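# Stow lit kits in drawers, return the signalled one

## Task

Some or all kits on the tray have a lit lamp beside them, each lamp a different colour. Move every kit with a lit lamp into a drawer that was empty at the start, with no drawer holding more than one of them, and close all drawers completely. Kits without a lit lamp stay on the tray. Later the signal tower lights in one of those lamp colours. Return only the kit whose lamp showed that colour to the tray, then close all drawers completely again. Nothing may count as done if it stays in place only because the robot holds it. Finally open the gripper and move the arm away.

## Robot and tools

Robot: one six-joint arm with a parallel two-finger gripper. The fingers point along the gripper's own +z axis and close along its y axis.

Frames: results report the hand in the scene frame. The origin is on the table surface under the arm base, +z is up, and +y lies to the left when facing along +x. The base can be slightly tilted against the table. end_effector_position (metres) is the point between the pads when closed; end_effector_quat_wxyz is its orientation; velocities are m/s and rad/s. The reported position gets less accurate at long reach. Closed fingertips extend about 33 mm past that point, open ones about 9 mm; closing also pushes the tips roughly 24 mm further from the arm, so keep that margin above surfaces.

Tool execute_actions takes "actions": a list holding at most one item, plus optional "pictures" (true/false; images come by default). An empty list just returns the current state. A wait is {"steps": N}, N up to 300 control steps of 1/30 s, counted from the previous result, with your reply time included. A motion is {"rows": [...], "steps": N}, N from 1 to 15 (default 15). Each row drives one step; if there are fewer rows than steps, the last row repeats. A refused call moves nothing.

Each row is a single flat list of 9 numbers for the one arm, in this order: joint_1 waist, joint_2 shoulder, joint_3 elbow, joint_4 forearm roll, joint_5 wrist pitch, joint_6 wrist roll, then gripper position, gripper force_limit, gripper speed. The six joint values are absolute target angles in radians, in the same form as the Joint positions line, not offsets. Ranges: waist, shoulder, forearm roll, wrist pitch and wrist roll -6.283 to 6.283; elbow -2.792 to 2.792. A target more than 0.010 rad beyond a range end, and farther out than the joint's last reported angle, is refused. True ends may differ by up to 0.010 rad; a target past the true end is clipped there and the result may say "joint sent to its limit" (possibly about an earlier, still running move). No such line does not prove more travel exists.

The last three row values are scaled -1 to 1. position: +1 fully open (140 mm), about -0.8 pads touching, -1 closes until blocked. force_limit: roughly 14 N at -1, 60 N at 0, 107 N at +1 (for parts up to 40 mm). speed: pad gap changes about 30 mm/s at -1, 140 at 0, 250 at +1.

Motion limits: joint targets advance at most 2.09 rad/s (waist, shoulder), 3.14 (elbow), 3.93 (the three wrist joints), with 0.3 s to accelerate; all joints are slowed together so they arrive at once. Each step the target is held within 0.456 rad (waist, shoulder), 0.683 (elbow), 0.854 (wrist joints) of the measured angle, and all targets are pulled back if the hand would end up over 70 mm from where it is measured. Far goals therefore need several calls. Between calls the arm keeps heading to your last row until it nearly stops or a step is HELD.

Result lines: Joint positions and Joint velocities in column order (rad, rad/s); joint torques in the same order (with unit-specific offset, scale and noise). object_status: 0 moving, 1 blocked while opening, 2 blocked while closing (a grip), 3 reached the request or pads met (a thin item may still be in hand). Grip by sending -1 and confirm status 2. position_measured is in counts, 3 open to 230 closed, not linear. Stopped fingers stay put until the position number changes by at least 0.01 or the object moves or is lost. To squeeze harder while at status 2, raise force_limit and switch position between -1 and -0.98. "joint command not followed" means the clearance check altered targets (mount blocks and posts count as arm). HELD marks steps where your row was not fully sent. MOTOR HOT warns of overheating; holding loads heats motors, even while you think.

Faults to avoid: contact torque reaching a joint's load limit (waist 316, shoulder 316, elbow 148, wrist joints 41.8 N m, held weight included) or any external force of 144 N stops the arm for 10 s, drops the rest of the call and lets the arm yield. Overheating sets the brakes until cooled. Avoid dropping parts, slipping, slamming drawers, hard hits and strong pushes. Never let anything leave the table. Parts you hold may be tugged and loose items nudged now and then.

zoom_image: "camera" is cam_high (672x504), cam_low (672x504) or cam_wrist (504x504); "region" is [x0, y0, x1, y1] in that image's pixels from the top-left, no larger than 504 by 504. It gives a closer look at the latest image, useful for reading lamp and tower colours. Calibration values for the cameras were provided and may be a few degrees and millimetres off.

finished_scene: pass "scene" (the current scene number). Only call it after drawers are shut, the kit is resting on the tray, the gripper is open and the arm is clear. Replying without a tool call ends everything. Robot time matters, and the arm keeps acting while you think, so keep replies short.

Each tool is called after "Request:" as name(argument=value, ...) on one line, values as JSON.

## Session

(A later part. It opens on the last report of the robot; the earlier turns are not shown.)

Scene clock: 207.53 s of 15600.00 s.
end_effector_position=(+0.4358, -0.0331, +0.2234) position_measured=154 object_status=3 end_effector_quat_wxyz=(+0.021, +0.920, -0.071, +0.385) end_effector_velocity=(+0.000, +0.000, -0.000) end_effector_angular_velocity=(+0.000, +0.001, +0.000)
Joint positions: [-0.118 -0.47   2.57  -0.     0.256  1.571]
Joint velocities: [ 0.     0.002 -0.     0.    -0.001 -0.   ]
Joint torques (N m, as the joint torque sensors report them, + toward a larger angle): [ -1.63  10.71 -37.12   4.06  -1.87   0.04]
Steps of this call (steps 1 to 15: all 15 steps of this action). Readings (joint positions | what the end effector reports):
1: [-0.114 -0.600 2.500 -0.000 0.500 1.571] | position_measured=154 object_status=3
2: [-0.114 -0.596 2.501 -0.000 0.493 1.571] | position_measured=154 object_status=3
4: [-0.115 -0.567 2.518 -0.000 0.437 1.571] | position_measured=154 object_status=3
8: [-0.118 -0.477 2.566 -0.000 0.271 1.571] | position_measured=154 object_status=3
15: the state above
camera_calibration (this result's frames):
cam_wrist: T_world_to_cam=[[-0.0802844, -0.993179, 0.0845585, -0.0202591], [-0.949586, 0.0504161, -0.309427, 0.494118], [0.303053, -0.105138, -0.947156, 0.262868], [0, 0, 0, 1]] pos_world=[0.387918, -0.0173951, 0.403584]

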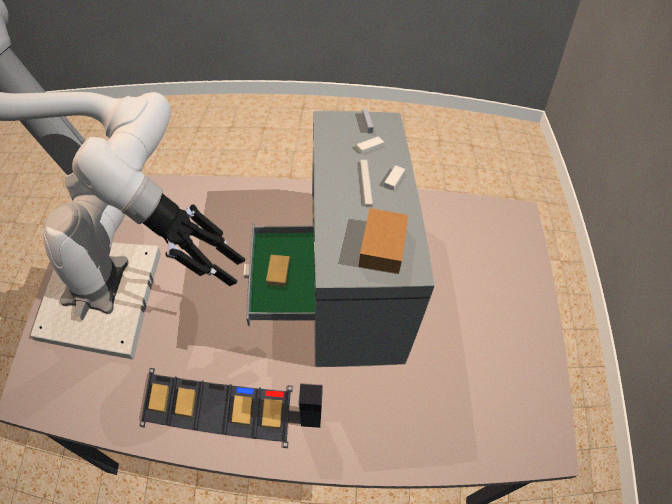

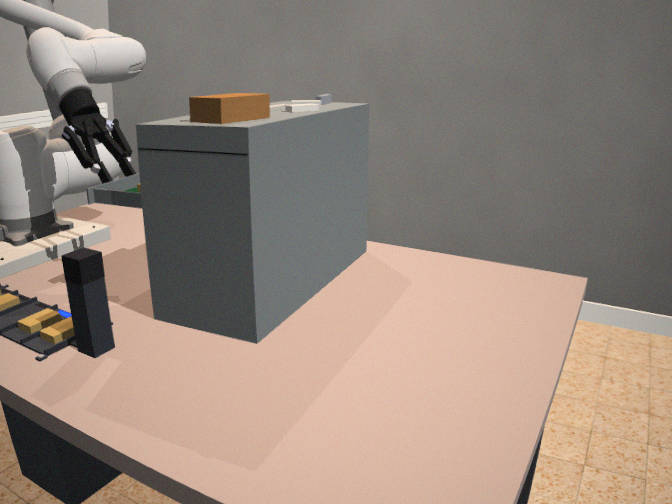

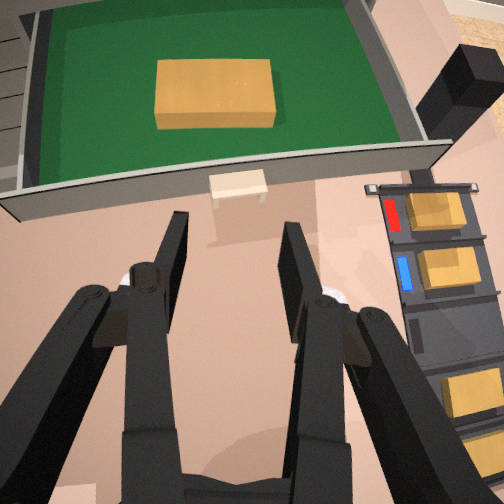

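Push along the path, slow.

Request:
execute_actions(actions=[{"rows":[[-0.1145,-0.44,2.556,0,0.24,1.571,-0.2,0,0],[-0.1145,-0.44,2.556,0,0.24,1.571,-0.2,0,0],[-0.110,-0.417,2.544,0,0.229,1.571,-0.2,0,0],[-0.108,-0.405,2.538,0,0.223,1.571,-0.2,0,0],[-0.106,-0.393,2.532,0,0.217,1.571,-0.2,0,0],[-0.1035,-0.381,2.526,0,0.211,1.571,-0.2,0,0],[-0.1015,-0.370,2.5203,0,0.205,1.571,-0.2,0,0],[-0.0995,-0.358,2.5143,0,0.199,1.571,-0.2,0,0],[-0.0975,-0.346,2.5083,0,0.194,1.571,-0.2,0,0],[-0.0955,-0.334,2.5023,0,0.188,1.571,-0.2,0,0],[-0.0935,-0.3224,2.4963,0,0.182,1.571,-0.2,0,0],[-0.0915,-0.312,2.490,0,0.178,1.571,-0.2,0,0],[-0.0895,-0.301,2.483,0,0.174,1.571,-0.2,0,0],[-0.0875,-0.291,2.477,0,0.171,1.571,-0.2,0,0],[-0.0855,-0.280,2.470,0,0.167,1.571,-0.2,0,0]],"steps":15}], pictures=false)

Request:
execute_actions(actions=[{"rows":[[-0.083,-0.270,2.464,0,0.163,1.571,-0.2,0,0],[-0.081,-0.260,2.457,0,0.159,1.571,-0.2,0,0],[-0.0795,-0.249,2.450,0,0.155,1.571,-0.2,0,0],[-0.078,-0.239,2.444,0,0.152,1.571,-0.2,0,0],[-0.076,-0.228,2.437,0,0.148,1.571,-0.2,0,0],[-0.0745,-0.2178,2.43,0,0.144,1.571,-0.2,0,0],[-0.073,-0.205,2.42,0,0.141,1.571,-0.2,0,0],[-0.071,-0.19,2.409,0,0.137,1.571,-0.2,0,0],[-0.069,-0.175,2.398,0,0.134,1.571,-0.2,0,0],[-0.067,-0.16,2.386,0,0.130,1.571,-0.2,0,0],[-0.065,-0.15,2.378,0,0.128,1.571,-0.2,0,0],[-0.063,-0.14,2.371,0,0.125,1.571,-0.2,0,0],[-0.062,-0.132,2.3645,0,0.123,1.571,-0.2,0,0],[-0.061,-0.126,2.360,0,0.122,1.571,-0.2,0,0],[-0.060,-0.121,2.356,0,0.121,1.571,-0.2,0,0]],"steps":15}], pictures=false)

Request:
execute_actions(actions=[{"steps":8}])

Scene clock: 218.47 s of 15600.00 s.
end_effector_position=(+0.5051, -0.0295, +0.2246) position_measured=154 object_status=3 end_effector_quat_wxyz=(+0.016, +0.921, -0.059, +0.385) end_effector_velocity=(+0.145, +0.014, -0.002) end_effector_angular_velocity=(+0.002, +0.016, +0.061)
Joint positions: [-0.091 -0.307  2.487 -0.     0.177  1.571]
Joint velocities: [ 0.061  0.322 -0.193 -0.    -0.112  0.001]
Joint torques (N m, as the joint torque sensors report them, + toward a larger angle): [ -1.53  -6.7  -34.92   3.81  -1.86   0.17]
Steps of this call (steps 1 to 15: the robot went on to your last target; steps 16 to 90: nothing new was sent; then 7.43 s passed at rest; steps 91 to 105: all 15 steps of this action). Readings (joint positions | what the end effector reports):
91: [-0.118 -0.470 2.570 -0.000 0.256 1.571] | position_measured=154 object_status=3
92: [-0.117 -0.466 2.569 -0.000 0.254 1.571] | position_measured=154 object_status=3
94: [-0.115 -0.443 2.558 -0.000 0.242 1.571] | position_measured=154 object_status=3
98: [-0.105 -0.390 2.530 -0.000 0.215 1.571] | position_measured=154 object_status=3
105: the state above

Scene clock: 218.97 s of 15600.00 s.
end_effector_position=(+0.5910, -0.0233, +0.2253) position_measured=154 object_status=3 end_effector_quat_wxyz=(+0.011, +0.921, -0.046, +0.386) end_effector_velocity=(+0.142, +0.012, -0.004) end_effector_angular_velocity=(+0.001, +0.001, +0.042)
Joint positions: [-0.063 -0.137  2.369 -0.     0.125  1.571]
Joint velocities: [ 0.043  0.267 -0.203  0.    -0.062  0.001]
Joint torques (N m, as the joint torque sensors report them, + toward a larger angle): [  0.67 -27.98 -32.07   3.48  -1.4    0.15]
Steps of this call (steps 1 to 15: all 15 steps of this action). Readings (joint positions | what the end effector reports):
1: [-0.089 -0.297 2.480 -0.000 0.173 1.571] | position_measured=154 object_status=3
2: [-0.086 -0.286 2.474 -0.000 0.169 1.571] | position_measured=154 object_status=3
4: [-0.082 -0.265 2.460 -0.000 0.161 1.571] | position_measured=154 object_status=3
8: [-0.075 -0.223 2.433 -0.000 0.146 1.571] | position_measured=154 object_status=3
15: the state above

Scene clock: 219.23 s of 15600.00 s.
end_effector_position=(+0.5997, -0.0224, +0.2250) position_measured=154 object_status=3 end_effector_quat_wxyz=(+0.010, +0.922, -0.045, +0.386) end_effector_velocity=(+0.000, +0.000, +0.000) end_effector_angular_velocity=(+0.000, +0.000, +0.001)
Joint positions: [-0.06  -0.121  2.356 -0.     0.121  1.571]
Joint velocities: [ 0.001  0.    -0.001  0.     0.     0.   ]
Joint torques (N m, as the joint torque sensors report them, + toward a larger angle): [ -0.6  -23.28 -34.7    3.62  -1.86   0.07]
Steps of this call (steps 1 to 8: the robot went on to your last target). Readings (joint positions | what the end effector reports):
1: [-0.062 -0.129 2.362 -0.000 0.123 1.571] | position_measured=154 object_status=3
2: [-0.061 -0.124 2.358 -0.000 0.122 1.571] | position_measured=154 object_status=3
4: [-0.060 -0.121 2.356 -0.000 0.121 1.571] | position_measured=154 object_status=3
8: the state above
camera_calibration (this result's frames):
cam_wrist: T_world_to_cam=[[-0.0225685, -0.996129, 0.0849573, -0.0313478], [-0.950709, -0.00490365, -0.310046, 0.649243], [0.309263, -0.087767, -0.946918, 0.212485], [0, 0, 0, 1]] pos_world=[0.55082, -0.00939365, 0.405165]

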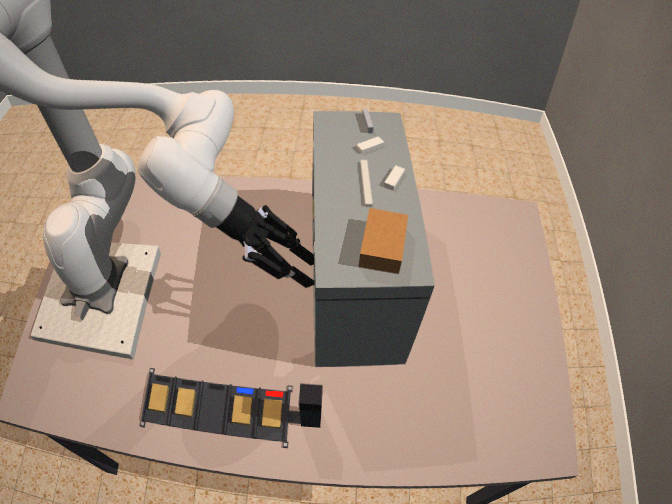

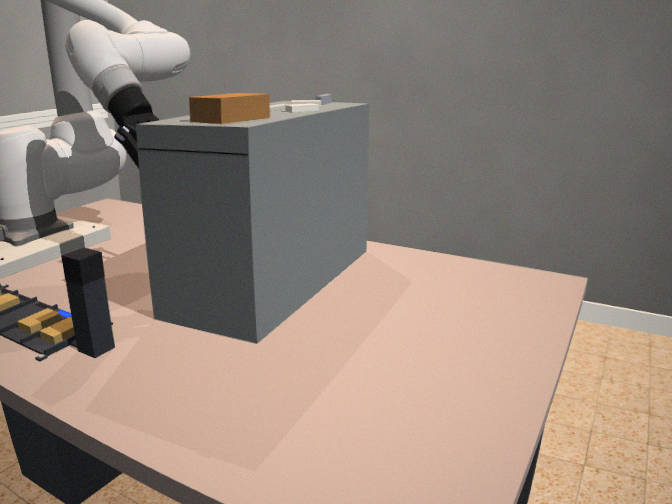

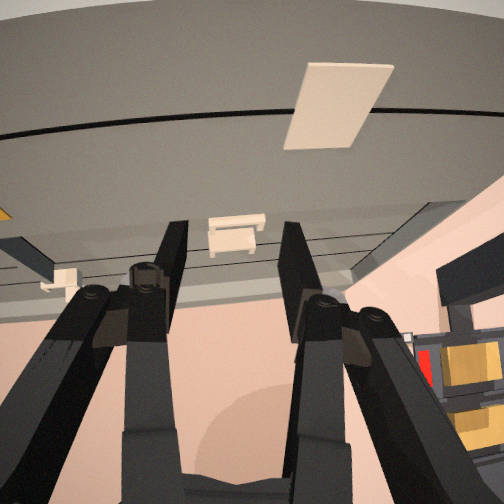

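Request:
execute_actions(actions=[{"rows":[[-0.060,-0.1185,2.354,0,0.1207,1.571,-0.2,0,0],[-0.060,-0.1185,2.354,0,0.1207,1.571,-0.2,0,0],[-0.060,-0.1185,2.354,0,0.1207,1.571,-0.2,0,0],[-0.060,-0.116,2.3525,0,0.1203,1.571,-0.2,0,0],[-0.060,-0.116,2.3525,0,0.1203,1.571,-0.2,0,0],[-0.060,-0.116,2.3525,0,0.1203,1.571,-0.2,0,0],[-0.060,-0.116,2.3525,0,0.1203,1.571,-0.2,0,0],[-0.060,-0.116,2.3525,0,0.1203,1.571,-0.2,0,0],[-0.060,-0.2178,2.43,0,0.144,1.571,-0.2,0,0]],"steps":15}], pictures=false)

Request:
execute_actions(actions=[{"rows":[[-0.064,-0.1425,2.472,0,0.0265,1.571,-0.2,0,0]],"steps":15}], pictures=false)

Request:
execute_actions(actions=[{"rows":[[-0.061,-0.101,2.439,0,0.018,1.571,-0.2,0,0]],"steps":12}])

Scene clock: 232.73 s of 15600.00 s.
end_effector_position=(+0.5533, -0.0182, +0.2249) position_measured=154 object_status=3 end_effector_quat_wxyz=(+0.010, +0.922, -0.045, +0.386) end_effector_velocity=(-0.178, +0.015, -0.007) end_effector_angular_velocity=(-0.001, -0.005, -0.001)
Joint positions: [-0.06  -0.209  2.423 -0.     0.142  1.571]
Joint velocities: [-0.001 -0.341  0.259  0.     0.077 -0.   ]
Joint torques (N m, as the joint torque sensors report them, + toward a larger angle): [ -9.72  13.25 -44.66   4.7   -2.57   0.02]
Steps of this call (steps 1 to 30: the robot went on to your last target; steps 31 to 90: nothing new was sent; then 10.00 s passed at rest; steps 91 to 105: all 15 steps of this action). Readings (joint positions | what the end effector reports):
91: [-0.060 -0.121 2.356 -0.000 0.121 1.571] | position_measured=154 object_status=3
92: [-0.060 -0.120 2.355 -0.000 0.121 1.571] | position_measured=154 object_status=3
94: [-0.060 -0.119 2.354 -0.000 0.121 1.571] | position_measured=154 object_status=3
98: [-0.060 -0.116 2.353 -0.000 0.120 1.571] | position_measured=154 object_status=3
105: the state above

Scene clock: 233.23 s of 15600.00 s.
end_effector_position=(+0.5525, -0.0197, +0.1831) position_measured=154 object_status=3 end_effector_quat_wxyz=(+0.011, +0.921, -0.046, +0.386) end_effector_velocity=(-0.001, -0.001, -0.000) end_effector_angular_velocity=(-0.000, +0.001, -0.001)
Joint positions: [-0.064 -0.143  2.472 -0.     0.027  1.571]
Joint velocities: [-0.001 -0.     0.001 -0.     0.    -0.   ]
Joint torques (N m, as the joint torque sensors report them, + toward a larger angle): [ -1.49 -18.3  -32.45   3.38  -1.75   0.17]
Steps of this call (steps 1 to 15: all 15 steps of this action). Readings (joint positions | what the end effector reports):
1: [-0.060 -0.216 2.429 -0.000 0.143 1.571] | position_measured=154 object_status=3
2: [-0.060 -0.216 2.433 -0.000 0.139 1.571] | position_measured=154 object_status=3
4: [-0.061 -0.193 2.452 -0.000 0.095 1.571] | position_measured=154 object_status=3
8: [-0.064 -0.143 2.472 -0.000 0.028 1.571] | position_measured=154 object_status=3
15: the state above

Scene clock: 233.63 s of 15600.00 s.
end_effector_position=(+0.5746, -0.0201, +0.1828) position_measured=154 object_status=3 end_effector_quat_wxyz=(+0.010, +0.921, -0.045, +0.386) end_effector_velocity=(+0.001, +0.000, +0.000) end_effector_angular_velocity=(-0.000, -0.001, +0.001)
Joint positions: [-0.061 -0.101  2.439 -0.     0.018  1.571]
Joint velocities: [ 0.001  0.001 -0.001  0.    -0.002 -0.   ]
Joint torques (N m, as the joint torque sensors report them, + toward a larger angle): [ -1.   -22.23 -31.79   3.31  -1.8    0.03]
Steps of this call (steps 1 to 12: all 12 steps of this action). Readings (joint positions | what the end effector reports):
1: [-0.064 -0.142 2.472 -0.000 0.026 1.571] | position_measured=154 object_status=3
2: [-0.064 -0.139 2.469 -0.000 0.026 1.571] | position_measured=154 object_status=3
4: [-0.062 -0.114 2.449 -0.000 0.021 1.571] | position_measured=154 object_status=3
8: [-0.061 -0.101 2.439 -0.000 0.018 1.571] | position_measured=154 object_status=3
12: the state above
camera_calibration (this result's frames):
cam_wrist: T_world_to_cam=[[-0.023646, -0.996106, 0.0849369, -0.0254134], [-0.950721, -0.00386668, -0.310022, 0.612398], [0.309143, -0.0880821, -0.946928, 0.180501], [0, 0, 0, 1]] pos_world=[0.525819, -0.00704758, 0.362937]

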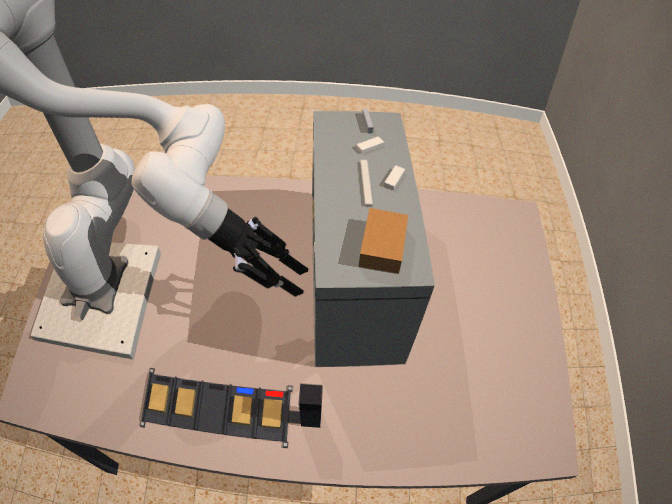

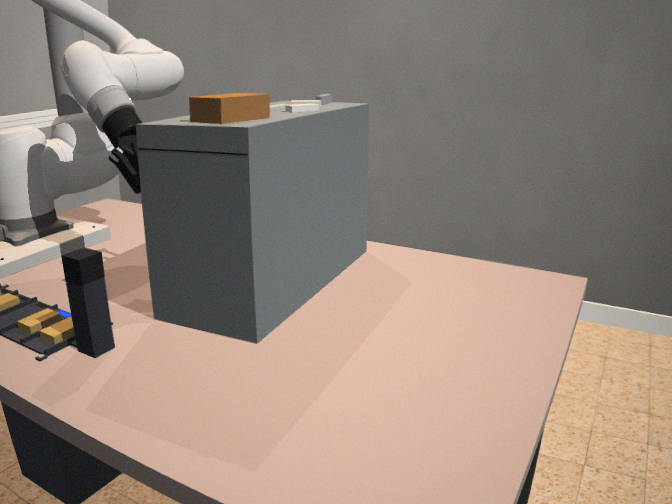

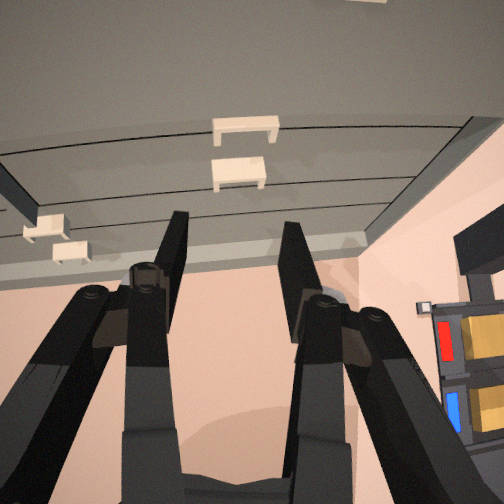

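Request:
execute_actions(actions=[{"rows":[[-0.060,-0.070,2.412,0,0.014,1.571,-0.2,0,0],[-0.060,-0.070,2.412,0,0.014,1.571,-0.2,0,0],[-0.060,-0.070,2.412,0,0.014,1.571,-0.2,0,0],[-0.060,-0.070,2.412,0,0.014,1.571,-0.2,0,0],[-0.060,-0.070,2.412,0,0.014,1.571,-0.2,0,0],[-0.060,-0.059,2.402,0,0.013,1.571,-0.2,0,0]],"steps":15}])

Scene clock: 241.50 s of 15600.00 s.
end_effector_position=(+0.5986, -0.0216, +0.1831) position_measured=154 object_status=3 end_effector_quat_wxyz=(+0.010, +0.922, -0.045, +0.386) end_effector_velocity=(-0.000, -0.001, -0.000) end_effector_angular_velocity=(-0.000, +0.001, -0.001)
Joint positions: [-0.06  -0.059  2.402 -0.     0.013  1.571]
Joint velocities: [-0.001  0.    -0.    -0.     0.002 -0.   ]
Joint torques (N m, as the joint torque sensors report them, + toward a larger angle): [ -1.24 -27.   -31.47   3.32  -1.95   0.17]
Steps of this call (steps 1 to 15: the robot went on to your last target; steps 16 to 90: nothing new was sent; then 4.37 s passed at rest; steps 91 to 105: all 15 steps of this action). Readings (joint positions | what the end effector reports):
91: [-0.061 -0.101 2.439 -0.000 0.018 1.571] | position_measured=154 object_status=3
92: [-0.061 -0.097 2.436 -0.000 0.018 1.571] | position_measured=154 object_status=3
94: [-0.060 -0.077 2.418 -0.000 0.015 1.571] | position_measured=154 object_status=3
98: [-0.060 -0.062 2.405 -0.000 0.013 1.571] | position_measured=154 object_status=3
105: the state above
camera_calibration (this result's frames):
cam_wrist: T_world_to_cam=[[-0.0225361, -0.996131, 0.084945, -0.0270435], [-0.950712, -0.00492964, -0.310035, 0.635204], [0.309254, -0.0877452, -0.946923, 0.17313], [0, 0, 0, 1]] pos_world=[0.549746, -0.00861621, 0.363173]

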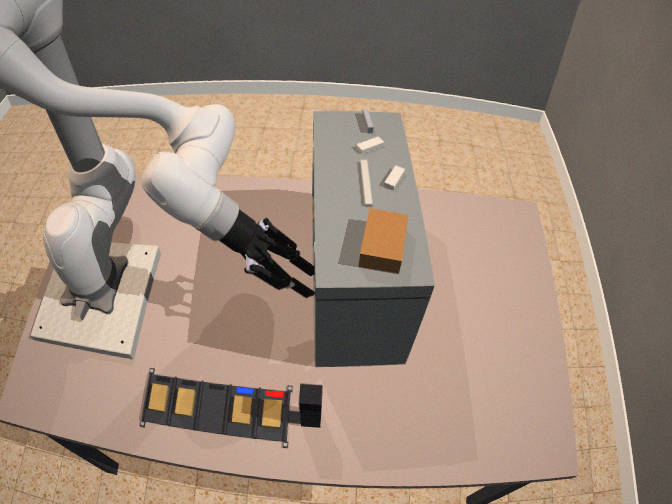

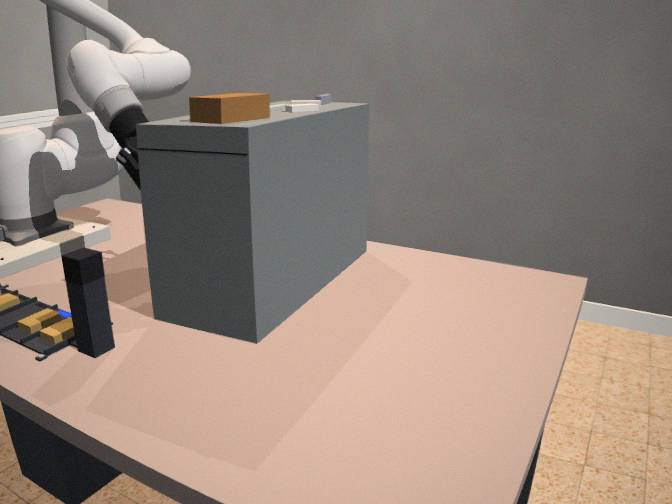

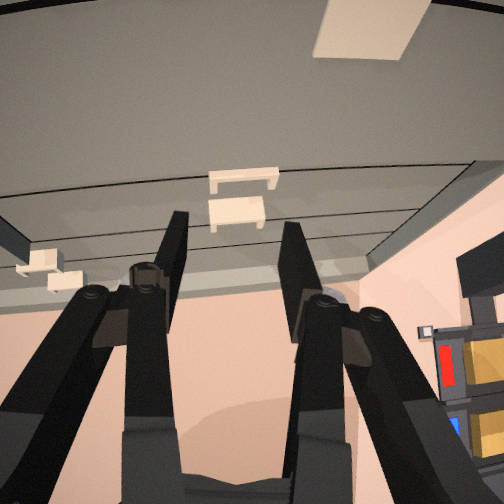

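Request:
execute_actions(actions=[{"rows":[[-0.060,-0.064,2.399,0,0.021,1.571,-0.2,0,-0.5],[-0.060,-0.064,2.399,0,0.021,1.571,-0.2,0,-0.5],[-0.060,-0.064,2.399,0,0.021,1.571,-0.2,0,-0.5],[-0.060,-0.061,2.3963,0,0.0207,1.571,-0.2,0,-0.5],[-0.060,-0.061,2.3963,0,0.0207,1.571,-0.2,0,-0.5],[-0.060,-0.061,2.3963,0,0.0207,1.571,-0.2,0,-0.5],[-0.060,-0.061,2.3963,0,0.0207,1.571,-1,-1,-0.3]],"steps":15}], pictures=false)

Request:
execute_actions(actions=[{"rows":[[-0.060,-0.061,2.3963,0,0.0207,1.571,-1,-1,-0.3]],"steps":8}])

Scene clock: 248.97 s of 15600.00 s.
end_effector_position=(+0.6003, -0.0219, +0.1861) position_measured=188 object_status=0 end_effector_quat_wxyz=(+0.010, +0.922, -0.045, +0.386) end_effector_velocity=(+0.000, -0.000, -0.000) end_effector_angular_velocity=(+0.001, +0.000, -0.001)
Joint positions: [-0.06  -0.061  2.396 -0.     0.021  1.571]
Joint velocities: [-0.     0.    -0.     0.     0.001  0.001]
Joint torques (N m, as the joint torque sensors report them, + toward a larger angle): [ -5.27 -24.69 -31.57   3.33  -1.83   0.32]
Steps of this call (steps 1 to 15: the robot went on to your last target; steps 16 to 90: nothing new was sent; then 3.97 s passed at rest; steps 91 to 105: all 15 steps of this action). Readings (joint positions | what the end effector reports):
91: [-0.060 -0.059 2.402 -0.000 0.013 1.571] | position_measured=154 object_status=3
92: [-0.060 -0.061 2.401 -0.000 0.015 1.571] | position_measured=154 object_status=3
94: [-0.060 -0.063 2.399 -0.000 0.020 1.571] | position_measured=154 object_status=3
98: [-0.060 -0.061 2.396 -0.000 0.021 1.571] | position_measured=156 object_status=0
105: the state above

Scene clock: 249.23 s of 15600.00 s.
end_effector_position=(+0.6003, -0.0219, +0.1861) position_measured=188 object_status=2 end_effector_quat_wxyz=(+0.010, +0.922, -0.045, +0.386) end_effector_velocity=(+0.000, +0.000, +0.001) end_effector_angular_velocity=(-0.000, -0.002, +0.001)
Joint positions: [-0.06  -0.061  2.396 -0.     0.021  1.571]
Joint velocities: [ 0.001 -0.001  0.    -0.    -0.001 -0.   ]
Joint torques (N m, as the joint torque sensors report them, + toward a larger angle): [ -5.1  -24.89 -31.7    3.33  -1.78   0.24]
Steps of this call (steps 1 to 8: all 8 steps of this action). Readings (joint positions | what the end effector reports):
1: [-0.060 -0.061 2.396 -0.000 0.021 1.571] | position_measured=188 object_status=0
2: [-0.060 -0.061 2.396 -0.000 0.021 1.571] | position_measured=188 object_status=0
4: [-0.060 -0.061 2.396 -0.000 0.021 1.571] | position_measured=188 object_status=0
8: the state above
camera_calibration (this result's frames):
cam_wrist: T_world_to_cam=[[-0.0226054, -0.996129, 0.0849442, -0.0274653], [-0.950714, -0.00486279, -0.31003, 0.637798], [0.309243, -0.087766, -0.946924, 0.175445], [0, 0, 0, 1]] pos_world=[0.551487, -0.00885938, 0.366203]

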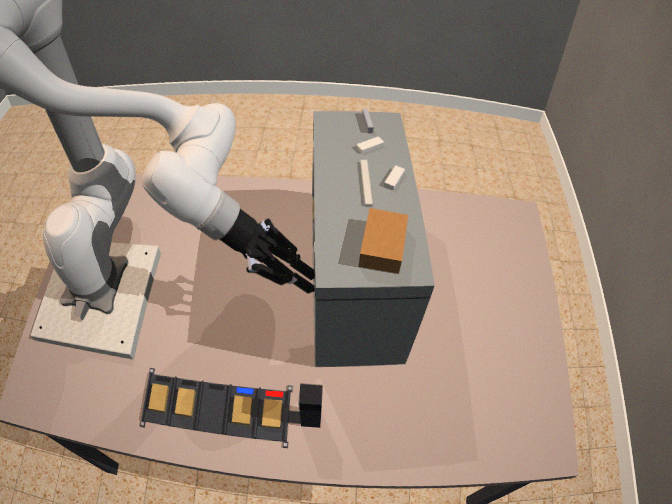

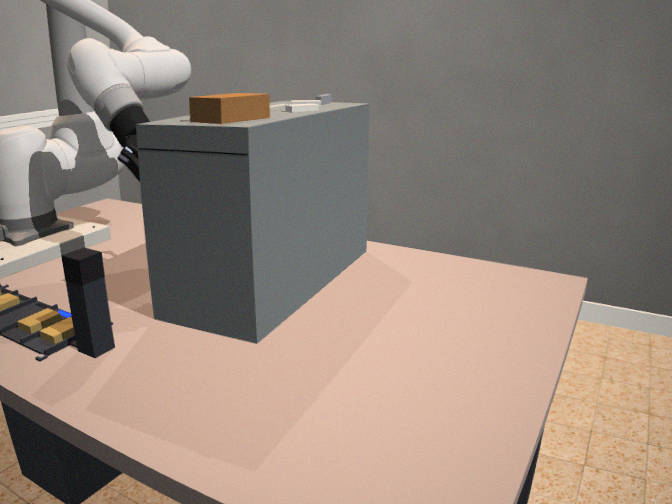

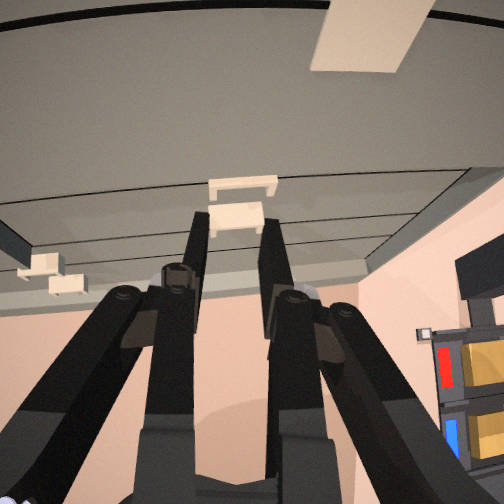

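Request:
execute_actions(actions=[{"rows":[[-0.059,-0.061,2.3963,0,0.0207,1.571,-0.97,0.3,-0.5],[-0.059,-0.061,2.3963,0,0.0207,1.571,-0.97,0.3,-0.5],[-0.059,-0.061,2.3963,0,0.0207,1.571,-0.97,0.3,-0.5],[-0.059,-0.061,2.3963,0,0.0207,1.571,-0.97,0.3,-0.5],[-0.059,-0.061,2.3963,0,0.0207,1.571,-0.97,0.3,-0.5],[-0.0605,-0.070,2.404,0,0.022,1.571,-0.97,0.3,-0.5],[-0.062,-0.079,2.412,0,0.023,1.571,-0.97,0.3,-0.5],[-0.0635,-0.088,2.420,0,0.024,1.571,-0.97,0.3,-0.5],[-0.065,-0.097,2.428,0,0.025,1.571,-0.97,0.3,-0.5],[-0.066,-0.106,2.436,0,0.026,1.571,-0.97,0.3,-0.5],[-0.068,-0.1165,2.444,0,0.028,1.571,-0.97,0.3,-0.5],[-0.070,-0.127,2.4525,0,0.030,1.571,-0.97,0.3,-0.5],[-0.072,-0.137,2.461,0,0.032,1.571,-0.97,0.3,-0.5],[-0.0735,-0.1475,2.469,0,0.0345,1.571,-0.97,0.3,-0.5]],"steps":15}], pictures=false)

Request:
execute_actions(actions=[{"steps":6}], pictures=false)

Scene clock: 259.23 s of 15600.00 s.
end_effector_position=(+0.5606, -0.0244, +0.1859) position_measured=196 object_status=2 end_effector_quat_wxyz=(+0.012, +0.921, -0.050, +0.386) end_effector_velocity=(-0.159, -0.013, -0.003) end_effector_angular_velocity=(+0.001, +0.004, -0.052)
Joint positions: [-0.071 -0.132  2.457 -0.     0.031  1.571]
Joint velocities: [-0.052 -0.293  0.235  0.     0.061  0.   ]
Joint torques (N m, as the joint torque sensors report them, + toward a larger angle): [ 10.71 -14.51 -24.29   3.47   1.26   0.09]
Steps of this call (steps 1 to 15: the robot went on to your last target; steps 16 to 90: nothing new was sent; then 6.50 s passed at rest; steps 91 to 105: all 15 steps of this action). Readings (joint positions | what the end effector reports):
91: [-0.060 -0.061 2.396 -0.000 0.021 1.571] | position_measured=188 object_status=0
92: [-0.060 -0.061 2.396 -0.000 0.021 1.571] | position_measured=196 object_status=0
94: [-0.059 -0.061 2.396 -0.000 0.021 1.571] | position_measured=196 object_status=0
98: [-0.060 -0.069 2.403 -0.000 0.022 1.571] | position_measured=196 object_status=2
105: the state above

Scene clock: 259.43 s of 15600.00 s.
end_effector_position=(+0.5524, -0.0250, +0.1857) position_measured=196 object_status=2 end_effector_quat_wxyz=(+0.013, +0.921, -0.051, +0.386) end_effector_velocity=(-0.001, -0.000, -0.000) end_effector_angular_velocity=(+0.001, +0.001, -0.001)
Joint positions: [-0.073 -0.147  2.469 -0.     0.034  1.571]
Joint velocities: [-0.    -0.002  0.002 -0.     0.001  0.001]
Joint torques (N m, as the joint torque sensors report them, + toward a larger angle): [ 10.11  -9.19 -21.06   3.66   2.84  -0.04]
Steps of this call (steps 1 to 6: the robot went on to your last target). Readings (joint positions | what the end effector reports):
1: [-0.072 -0.141 2.464 -0.000 0.033 1.571] | position_measured=196 object_status=2
2: [-0.073 -0.146 2.467 -0.000 0.034 1.571] | position_measured=196 object_status=2
4: [-0.073 -0.147 2.469 -0.000 0.034 1.571] | position_measured=196 object_status=2
6: the state above

Good; continue.

Request:
execute_actions(actions=[{"rows":[[-0.076,-0.1575,2.476,0,0.037,1.571,-0.97,0.3,-0.5],[-0.078,-0.1675,2.483,0,0.040,1.571,-0.97,0.3,-0.5],[-0.080,-0.1775,2.490,0,0.043,1.571,-0.97,0.3,-0.5],[-0.082,-0.1875,2.497,0,0.046,1.571,-0.97,0.3,-0.5],[-0.084,-0.1975,2.5045,0,0.049,1.571,-0.97,0.3,-0.5],[-0.086,-0.2075,2.5115,0,0.052,1.571,-0.97,0.3,-0.5],[-0.088,-0.2175,2.5185,0,0.055,1.571,-0.97,0.3,-0.5],[-0.090,-0.2275,2.526,0,0.058,1.571,-0.97,0.3,-0.5],[-0.092,-0.2375,2.533,0,0.061,1.571,-0.97,0.3,-0.5],[-0.094,-0.2475,2.540,0,0.0635,1.571,-0.97,0.3,-0.5]],"steps":15}], pictures=false)

Request:
execute_actions(actions=[{"rows":[[-0.096,-0.259,2.547,0,0.068,1.571,-0.97,0.3,-0.5],[-0.098,-0.270,2.5535,0,0.073,1.571,-0.97,0.3,-0.5],[-0.100,-0.282,2.560,0,0.078,1.571,-0.97,0.3,-0.5],[-0.102,-0.293,2.567,0,0.082,1.571,-0.97,0.3,-0.5],[-0.104,-0.305,2.5735,0,0.087,1.571,-0.97,0.3,-0.5],[-0.106,-0.316,2.580,0,0.092,1.571,-0.97,0.3,-0.5],[-0.108,-0.328,2.587,0,0.097,1.571,-0.97,0.3,-0.5],[-0.110,-0.339,2.593,0,0.102,1.571,-0.97,0.3,-0.5],[-0.112,-0.351,2.600,0,0.107,1.571,-0.97,0.3,-0.5],[-0.114,-0.362,2.606,0,0.112,1.571,-0.97,0.3,-0.5]],"steps":15}], pictures=false)

Request:
execute_actions(actions=[{"rows":[[-0.114,-0.362,2.606,0,0.112,1.571,-0.1,0,0]],"steps":12}])

Scene clock: 270.90 s of 15600.00 s.
end_effector_position=(+0.5025, -0.0302, +0.1853) position_measured=196 object_status=2 end_effector_quat_wxyz=(+0.017, +0.921, -0.060, +0.385) end_effector_velocity=(-0.003, -0.000, -0.001) end_effector_angular_velocity=(+0.000, +0.002, -0.001)
Joint positions: [-0.094 -0.247  2.54  -0.     0.063  1.571]
Joint velocities: [-0.001 -0.004  0.003 -0.     0.003 -0.   ]
Joint torques (N m, as the joint torque sensors report them, + toward a larger angle): [ -8.99   5.94 -17.56   3.54   5.08   0.6 ]
Steps of this call (steps 1 to 30: the robot went on to your last target; steps 31 to 90: nothing new was sent; then 7.97 s passed at rest; steps 91 to 105: all 15 steps of this action). Readings (joint positions | what the end effector reports):
91: [-0.074 -0.148 2.469 -0.000 0.035 1.571] | position_measured=196 object_status=2
92: [-0.074 -0.150 2.471 -0.000 0.035 1.571] | position_measured=196 object_status=2
94: [-0.077 -0.165 2.481 -0.000 0.039 1.571] | position_measured=196 object_status=2
98: [-0.085 -0.203 2.508 -0.000 0.051 1.571] | position_measured=196 object_status=2
105: the state above

Scene clock: 271.40 s of 15600.00 s.
end_effector_position=(+0.4521, -0.0331, +0.1844) position_measured=196 object_status=2 end_effector_quat_wxyz=(+0.020, +0.920, -0.069, +0.385) end_effector_velocity=(-0.004, -0.000, -0.003) end_effector_angular_velocity=(+0.001, +0.006, -0.002)
Joint positions: [-0.114 -0.362  2.606 -0.     0.112  1.571]
Joint velocities: [-0.002 -0.003  0.005  0.     0.004  0.   ]
Joint torques (N m, as the joint torque sensors report them, + toward a larger angle): [11.64 22.02 -1.16  4.94 11.82 -0.08]
Steps of this call (steps 1 to 15: all 15 steps of this action). Readings (joint positions | what the end effector reports):
1: [-0.094 -0.247 2.540 -0.000 0.063 1.571] | position_measured=196 object_status=2
2: [-0.095 -0.250 2.542 -0.000 0.065 1.571] | position_measured=196 object_status=2
4: [-0.097 -0.267 2.551 -0.000 0.072 1.571] | position_measured=196 object_status=2
8: [-0.105 -0.310 2.576 -0.000 0.089 1.571] | position_measured=196 object_status=2
15: the state above

Scene clock: 271.80 s of 15600.00 s.
end_effector_position=(+0.4517, -0.0331, +0.1841) position_measured=141 object_status=0 end_effector_quat_wxyz=(+0.020, +0.920, -0.070, +0.385) end_effector_velocity=(+0.000, -0.000, +0.000) end_effector_angular_velocity=(+0.000, +0.001, -0.000)
Joint positions: [-0.114 -0.362  2.606 -0.     0.112  1.571]
Joint velocities: [-0.    -0.    -0.001  0.001  0.002 -0.001]
Joint torques (N m, as the joint torque sensors report them, + toward a larger angle): [ -0.82   0.72 -34.62   3.64  -1.89   0.11]
Steps of this call (steps 1 to 12: all 12 steps of this action). Readings (joint positions | what the end effector reports):
1: [-0.114 -0.362 2.606 -0.000 0.112 1.571] | position_measured=196 object_status=0
2: [-0.114 -0.362 2.606 -0.000 0.112 1.571] | position_measured=196 object_status=0
4: [-0.114 -0.362 2.607 -0.000 0.113 1.571] | position_measured=178 object_status=0
8: [-0.114 -0.362 2.606 -0.000 0.112 1.571] | position_measured=148 object_status=0
12: the state above
camera_calibration (this result's frames):
cam_wrist: T_world_to_cam=[[-0.076316, -0.993491, 0.0845616, -0.0173783], [-0.949865, 0.0466503, -0.309161, 0.496993], [0.303204, -0.103916, -0.947243, 0.22077], [0, 0, 0, 1]] pos_world=[0.403811, -0.0175085, 0.364243]

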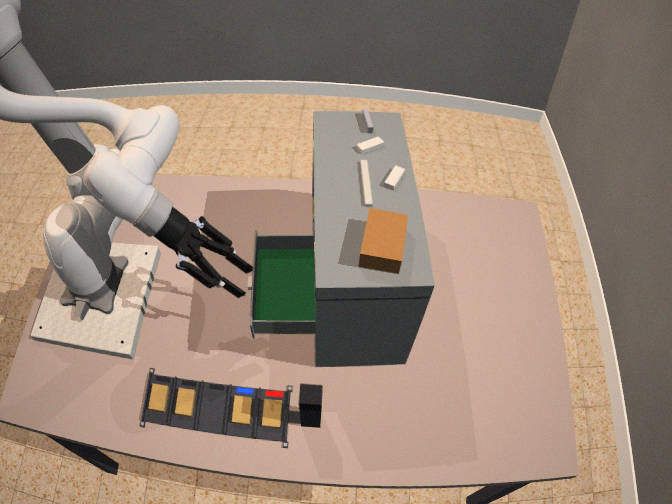

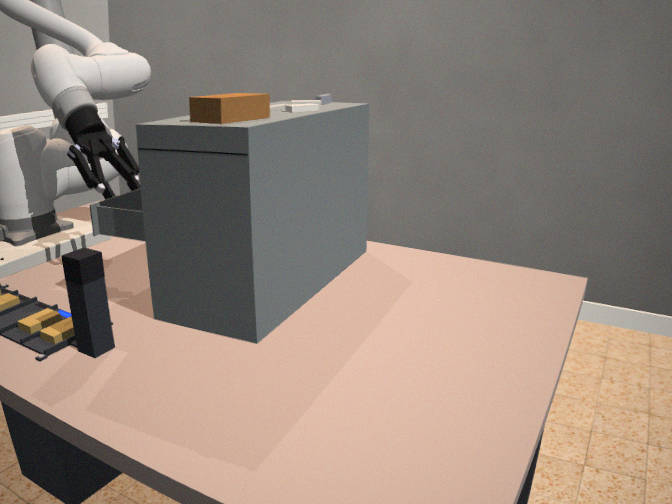

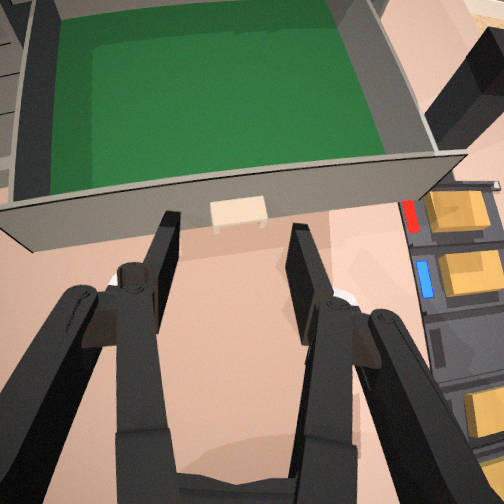

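Request:
execute_actions(actions=[{"rows":[[-0.2,-0.6,2.55,0,0.4,1.8,-0.1,0,0]],"steps":15}], pictures=false)

Request:
execute_actions(actions=[{"rows":[[-0.62,-0.1,2.1,0,1.14,2.56,-0.24,0,0]],"steps":15}], pictures=false)

Request:
execute_actions(actions=[{"steps":12}], pictures=false)

Request:
execute_actions(actions=[{"rows":[[-0.62,0.254,2.084,0,0.8036,2.56,-0.24,0,0]],"steps":15}], pictures=false)

Request:
execute_actions(actions=[{"steps":12}])

Scene clock: 280.83 s of 15600.00 s.
end_effector_position=(+0.4012, -0.0622, +0.2580) position_measured=141 object_status=3 end_effector_quat_wxyz=(-0.007, +0.897, -0.213, +0.387) end_effector_velocity=(-0.001, +0.000, -0.000) end_effector_angular_velocity=(+0.001, +0.001, -0.000)
Joint positions: [-0.2  -0.6   2.55 -0.    0.4   1.8 ]
Joint velocities: [ 0.001 -0.002 -0.     0.     0.004  0.001]
Joint torques (N m, as the joint torque sensors report them, + toward a larger angle): [ -1.21  15.53 -39.57   4.33  -1.92  -0.03]
Steps of this call (steps 1 to 15: the robot went on to your last target; steps 16 to 90: nothing new was sent; then 5.53 s passed at rest; steps 91 to 105: all 15 steps of this action). Readings (joint positions | what the end effector reports):
91: [-0.114 -0.362 2.606 -0.000 0.112 1.571] | position_measured=141 object_status=3
92: [-0.115 -0.366 2.605 -0.000 0.116 1.575] | position_measured=141 object_status=3
94: [-0.126 -0.395 2.598 -0.000 0.153 1.603] | position_measured=141 object_status=3
98: [-0.173 -0.527 2.567 -0.000 0.311 1.730] | position_measured=141 object_status=3
105: the state above

Scene clock: 281.33 s of 15600.00 s.
end_effector_position=(+0.3857, -0.2185, +0.2370) position_measured=159 object_status=3 end_effector_quat_wxyz=(-0.017, +0.744, -0.665, +0.060) end_effector_velocity=(-0.112, -0.341, -0.023) end_effector_angular_velocity=(+0.980, +1.170, -2.150)
Joint positions: [-0.556 -0.178  2.169 -0.     1.026  2.443]
Joint velocities: [-0.783  0.956 -0.837 -0.001  1.361  1.403]
Joint torques (N m, as the joint torque sensors report them, + toward a larger angle): [  5.05 -34.76 -30.69   3.38   0.08   0.18]
Steps of this call (steps 1 to 15: all 15 steps of this action). Readings (joint positions | what the end effector reports):
1: [-0.200 -0.600 2.550 -0.000 0.400 1.800] | position_measured=141 object_status=0
2: [-0.203 -0.596 2.547 -0.000 0.407 1.807] | position_measured=144 object_status=0
4: [-0.231 -0.567 2.517 -0.000 0.455 1.856] | position_measured=157 object_status=0
8: [-0.349 -0.430 2.391 -0.000 0.662 2.069] | position_measured=159 object_status=0
15: the state above

Scene clock: 281.73 s of 15600.00 s.
end_effector_position=(+0.3751, -0.2460, +0.2359) position_measured=159 object_status=3 end_effector_quat_wxyz=(-0.008, +0.683, -0.731, -0.002) end_effector_velocity=(+0.000, -0.001, -0.000) end_effector_angular_velocity=(-0.000, -0.000, -0.001)
Joint positions: [-0.62 -0.1   2.1  -0.    1.14  2.56]
Joint velocities: [-0.002  0.001 -0.001 -0.    -0.001 -0.   ]
Joint torques (N m, as the joint torque sensors report them, + toward a larger angle): [ -0.92 -28.8  -37.33   4.17   0.07   0.07]
Steps of this call (steps 1 to 12: the robot went on to your last target). Readings (joint positions | what the end effector reports):
1: [-0.580 -0.149 2.143 -0.000 1.069 2.487] | position_measured=159 object_status=3
2: [-0.598 -0.126 2.123 -0.000 1.101 2.521] | position_measured=159 object_status=3
4: [-0.618 -0.102 2.102 -0.000 1.136 2.556] | position_measured=159 object_status=3
8: [-0.620 -0.100 2.100 -0.000 1.140 2.560] | position_measured=159 object_status=3
12: the state above

Scene clock: 282.23 s of 15600.00 s.
end_effector_position=(+0.4589, -0.3065, +0.0801) position_measured=159 object_status=3 end_effector_quat_wxyz=(-0.008, +0.683, -0.731, -0.003) end_effector_velocity=(+0.112, -0.078, -0.315) end_effector_angular_velocity=(+0.012, +0.016, +0.002)
Joint positions: [-0.62   0.223  2.086 -0.     0.833  2.56 ]
Joint velocities: [ 0.001  0.589 -0.024 -0.001 -0.545 -0.   ]
Joint torques (N m, as the joint torque sensors report them, + toward a larger angle): [  4.65 -78.83 -33.9    3.72   0.14   0.23]
Steps of this call (steps 1 to 15: all 15 steps of this action). Readings (joint positions | what the end effector reports):
1: [-0.620 -0.100 2.100 -0.000 1.140 2.560] | position_measured=159 object_status=3
2: [-0.620 -0.096 2.100 -0.000 1.136 2.560] | position_measured=159 object_status=3
4: [-0.620 -0.067 2.098 -0.000 1.106 2.560] | position_measured=159 object_status=3
8: [-0.620 0.043 2.094 -0.000 1.003 2.560] | position_measured=159 object_status=3
15: the state above

Scene clock: 282.63 s of 15600.00 s.
end_effector_position=(+0.4651, -0.3108, +0.0635) position_measured=159 object_status=3 end_effector_quat_wxyz=(-0.008, +0.683, -0.731, -0.003) end_effector_velocity=(+0.000, -0.000, -0.000) end_effector_angular_velocity=(+0.000, -0.000, -0.001)
Joint positions: [-0.62   0.254  2.084 -0.     0.804  2.56 ]
Joint velocities: [-0.     0.001 -0.     0.001 -0.001  0.   ]
Joint torques (N m, as the joint torque sensors report them, + toward a larger angle): [  0.28 -56.03 -29.98   3.33   0.03   0.23]
Steps of this call (steps 1 to 12: the robot went on to your last target). Readings (joint positions | what the end effector reports):
1: [-0.620 0.240 2.085 -0.000 0.818 2.560] | position_measured=159 object_status=3
2: [-0.620 0.250 2.084 -0.000 0.808 2.560] | position_measured=159 object_status=3
4: [-0.620 0.253 2.084 -0.000 0.804 2.560] | position_measured=159 object_status=3
8: [-0.620 0.254 2.084 -0.000 0.804 2.560] | position_measured=159 object_status=3
12: the state above
camera_calibration (this result's frames):
cam_wrist: T_world_to_cam=[[-0.998601, -0.0508889, 0.0143768, 0.444245], [-0.0381823, 0.88197, 0.469757, 0.271562], [-0.0365853, 0.46855, -0.882679, 0.405494], [0, 0, 0, 1]] pos_world=[0.468827, -0.406897, 0.223966]

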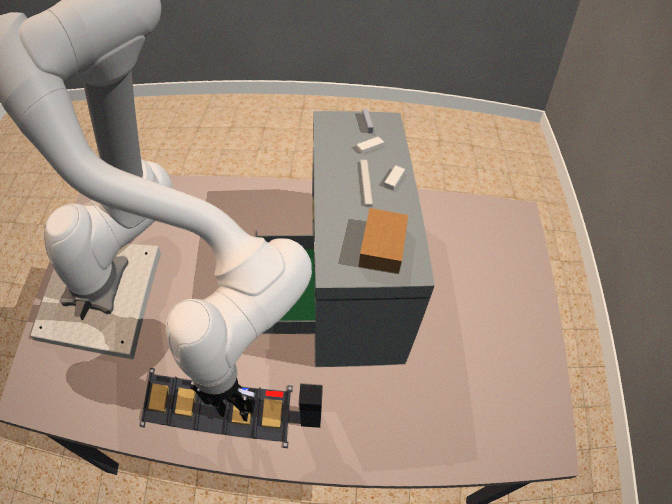

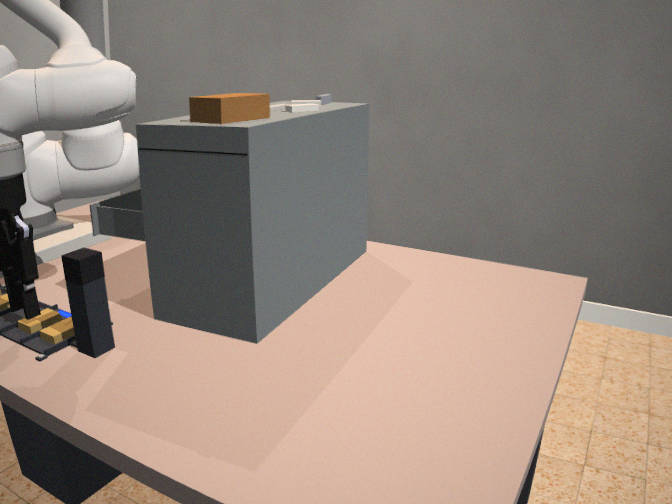

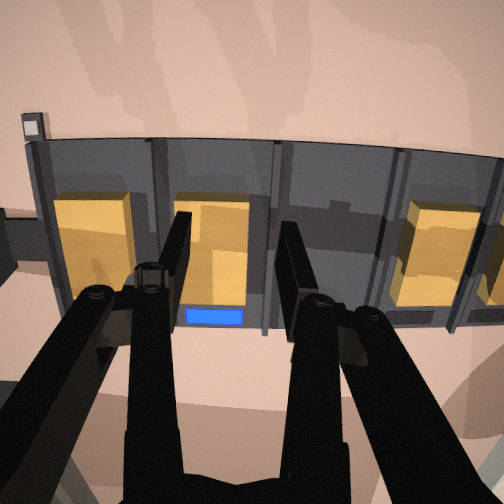

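Request:
execute_actions(actions=[{"rows":[[-0.606,0.266,2.0673,0,0.808,2.575,-0.24,0,0]],"steps":12}])

Scene clock: 287.20 s of 15600.00 s.
end_effector_position=(+0.4766, -0.3096, +0.0635) position_measured=159 object_status=3 end_effector_quat_wxyz=(-0.008, +0.682, -0.731, -0.003) end_effector_velocity=(-0.001, -0.000, -0.000) end_effector_angular_velocity=(+0.001, +0.001, -0.002)
Joint positions: [-0.606  0.266  2.067 -0.     0.808  2.575]
Joint velocities: [-0.001  0.    -0.     0.     0.001  0.001]
Joint torques (N m, as the joint torque sensors report them, + toward a larger angle): [ -0.42 -57.83 -29.92   3.35   0.09   0.07]
Steps of this call (steps 1 to 30: the robot went on to your last target; steps 31 to 90: nothing new was sent; then 1.17 s passed at rest; steps 91 to 102: all 12 steps of this action). Readings (joint positions | what the end effector reports):
91: [-0.620 0.254 2.084 -0.000 0.804 2.560] | position_measured=159 object_status=3
92: [-0.617 0.257 2.081 -0.000 0.804 2.564] | position_measured=159 object_status=3
94: [-0.607 0.265 2.069 -0.000 0.807 2.573] | position_measured=159 object_status=3
98: [-0.606 0.266 2.067 -0.000 0.808 2.575] | position_measured=159 object_status=3
102: the state above
camera_calibration (this result's frames):
cam_wrist: T_world_to_cam=[[-0.998651, -0.0499295, 0.0142697, 0.456184], [-0.0373883, 0.882045, 0.469679, 0.270575], [-0.0360374, 0.468512, -0.882722, 0.405106], [0, 0, 0, 1]] pos_world=[0.480284, -0.405679, 0.224003]

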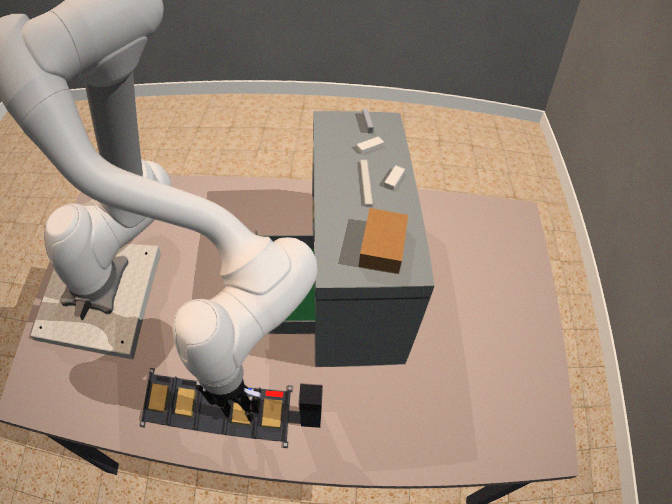

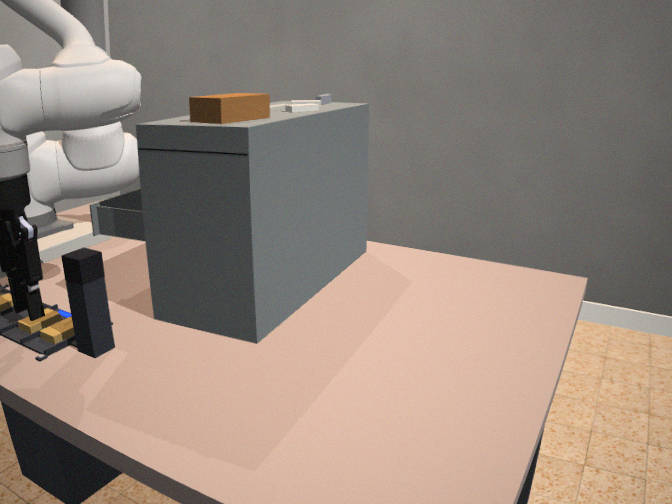

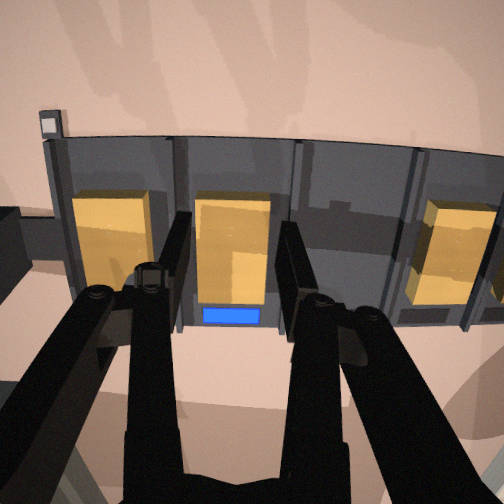

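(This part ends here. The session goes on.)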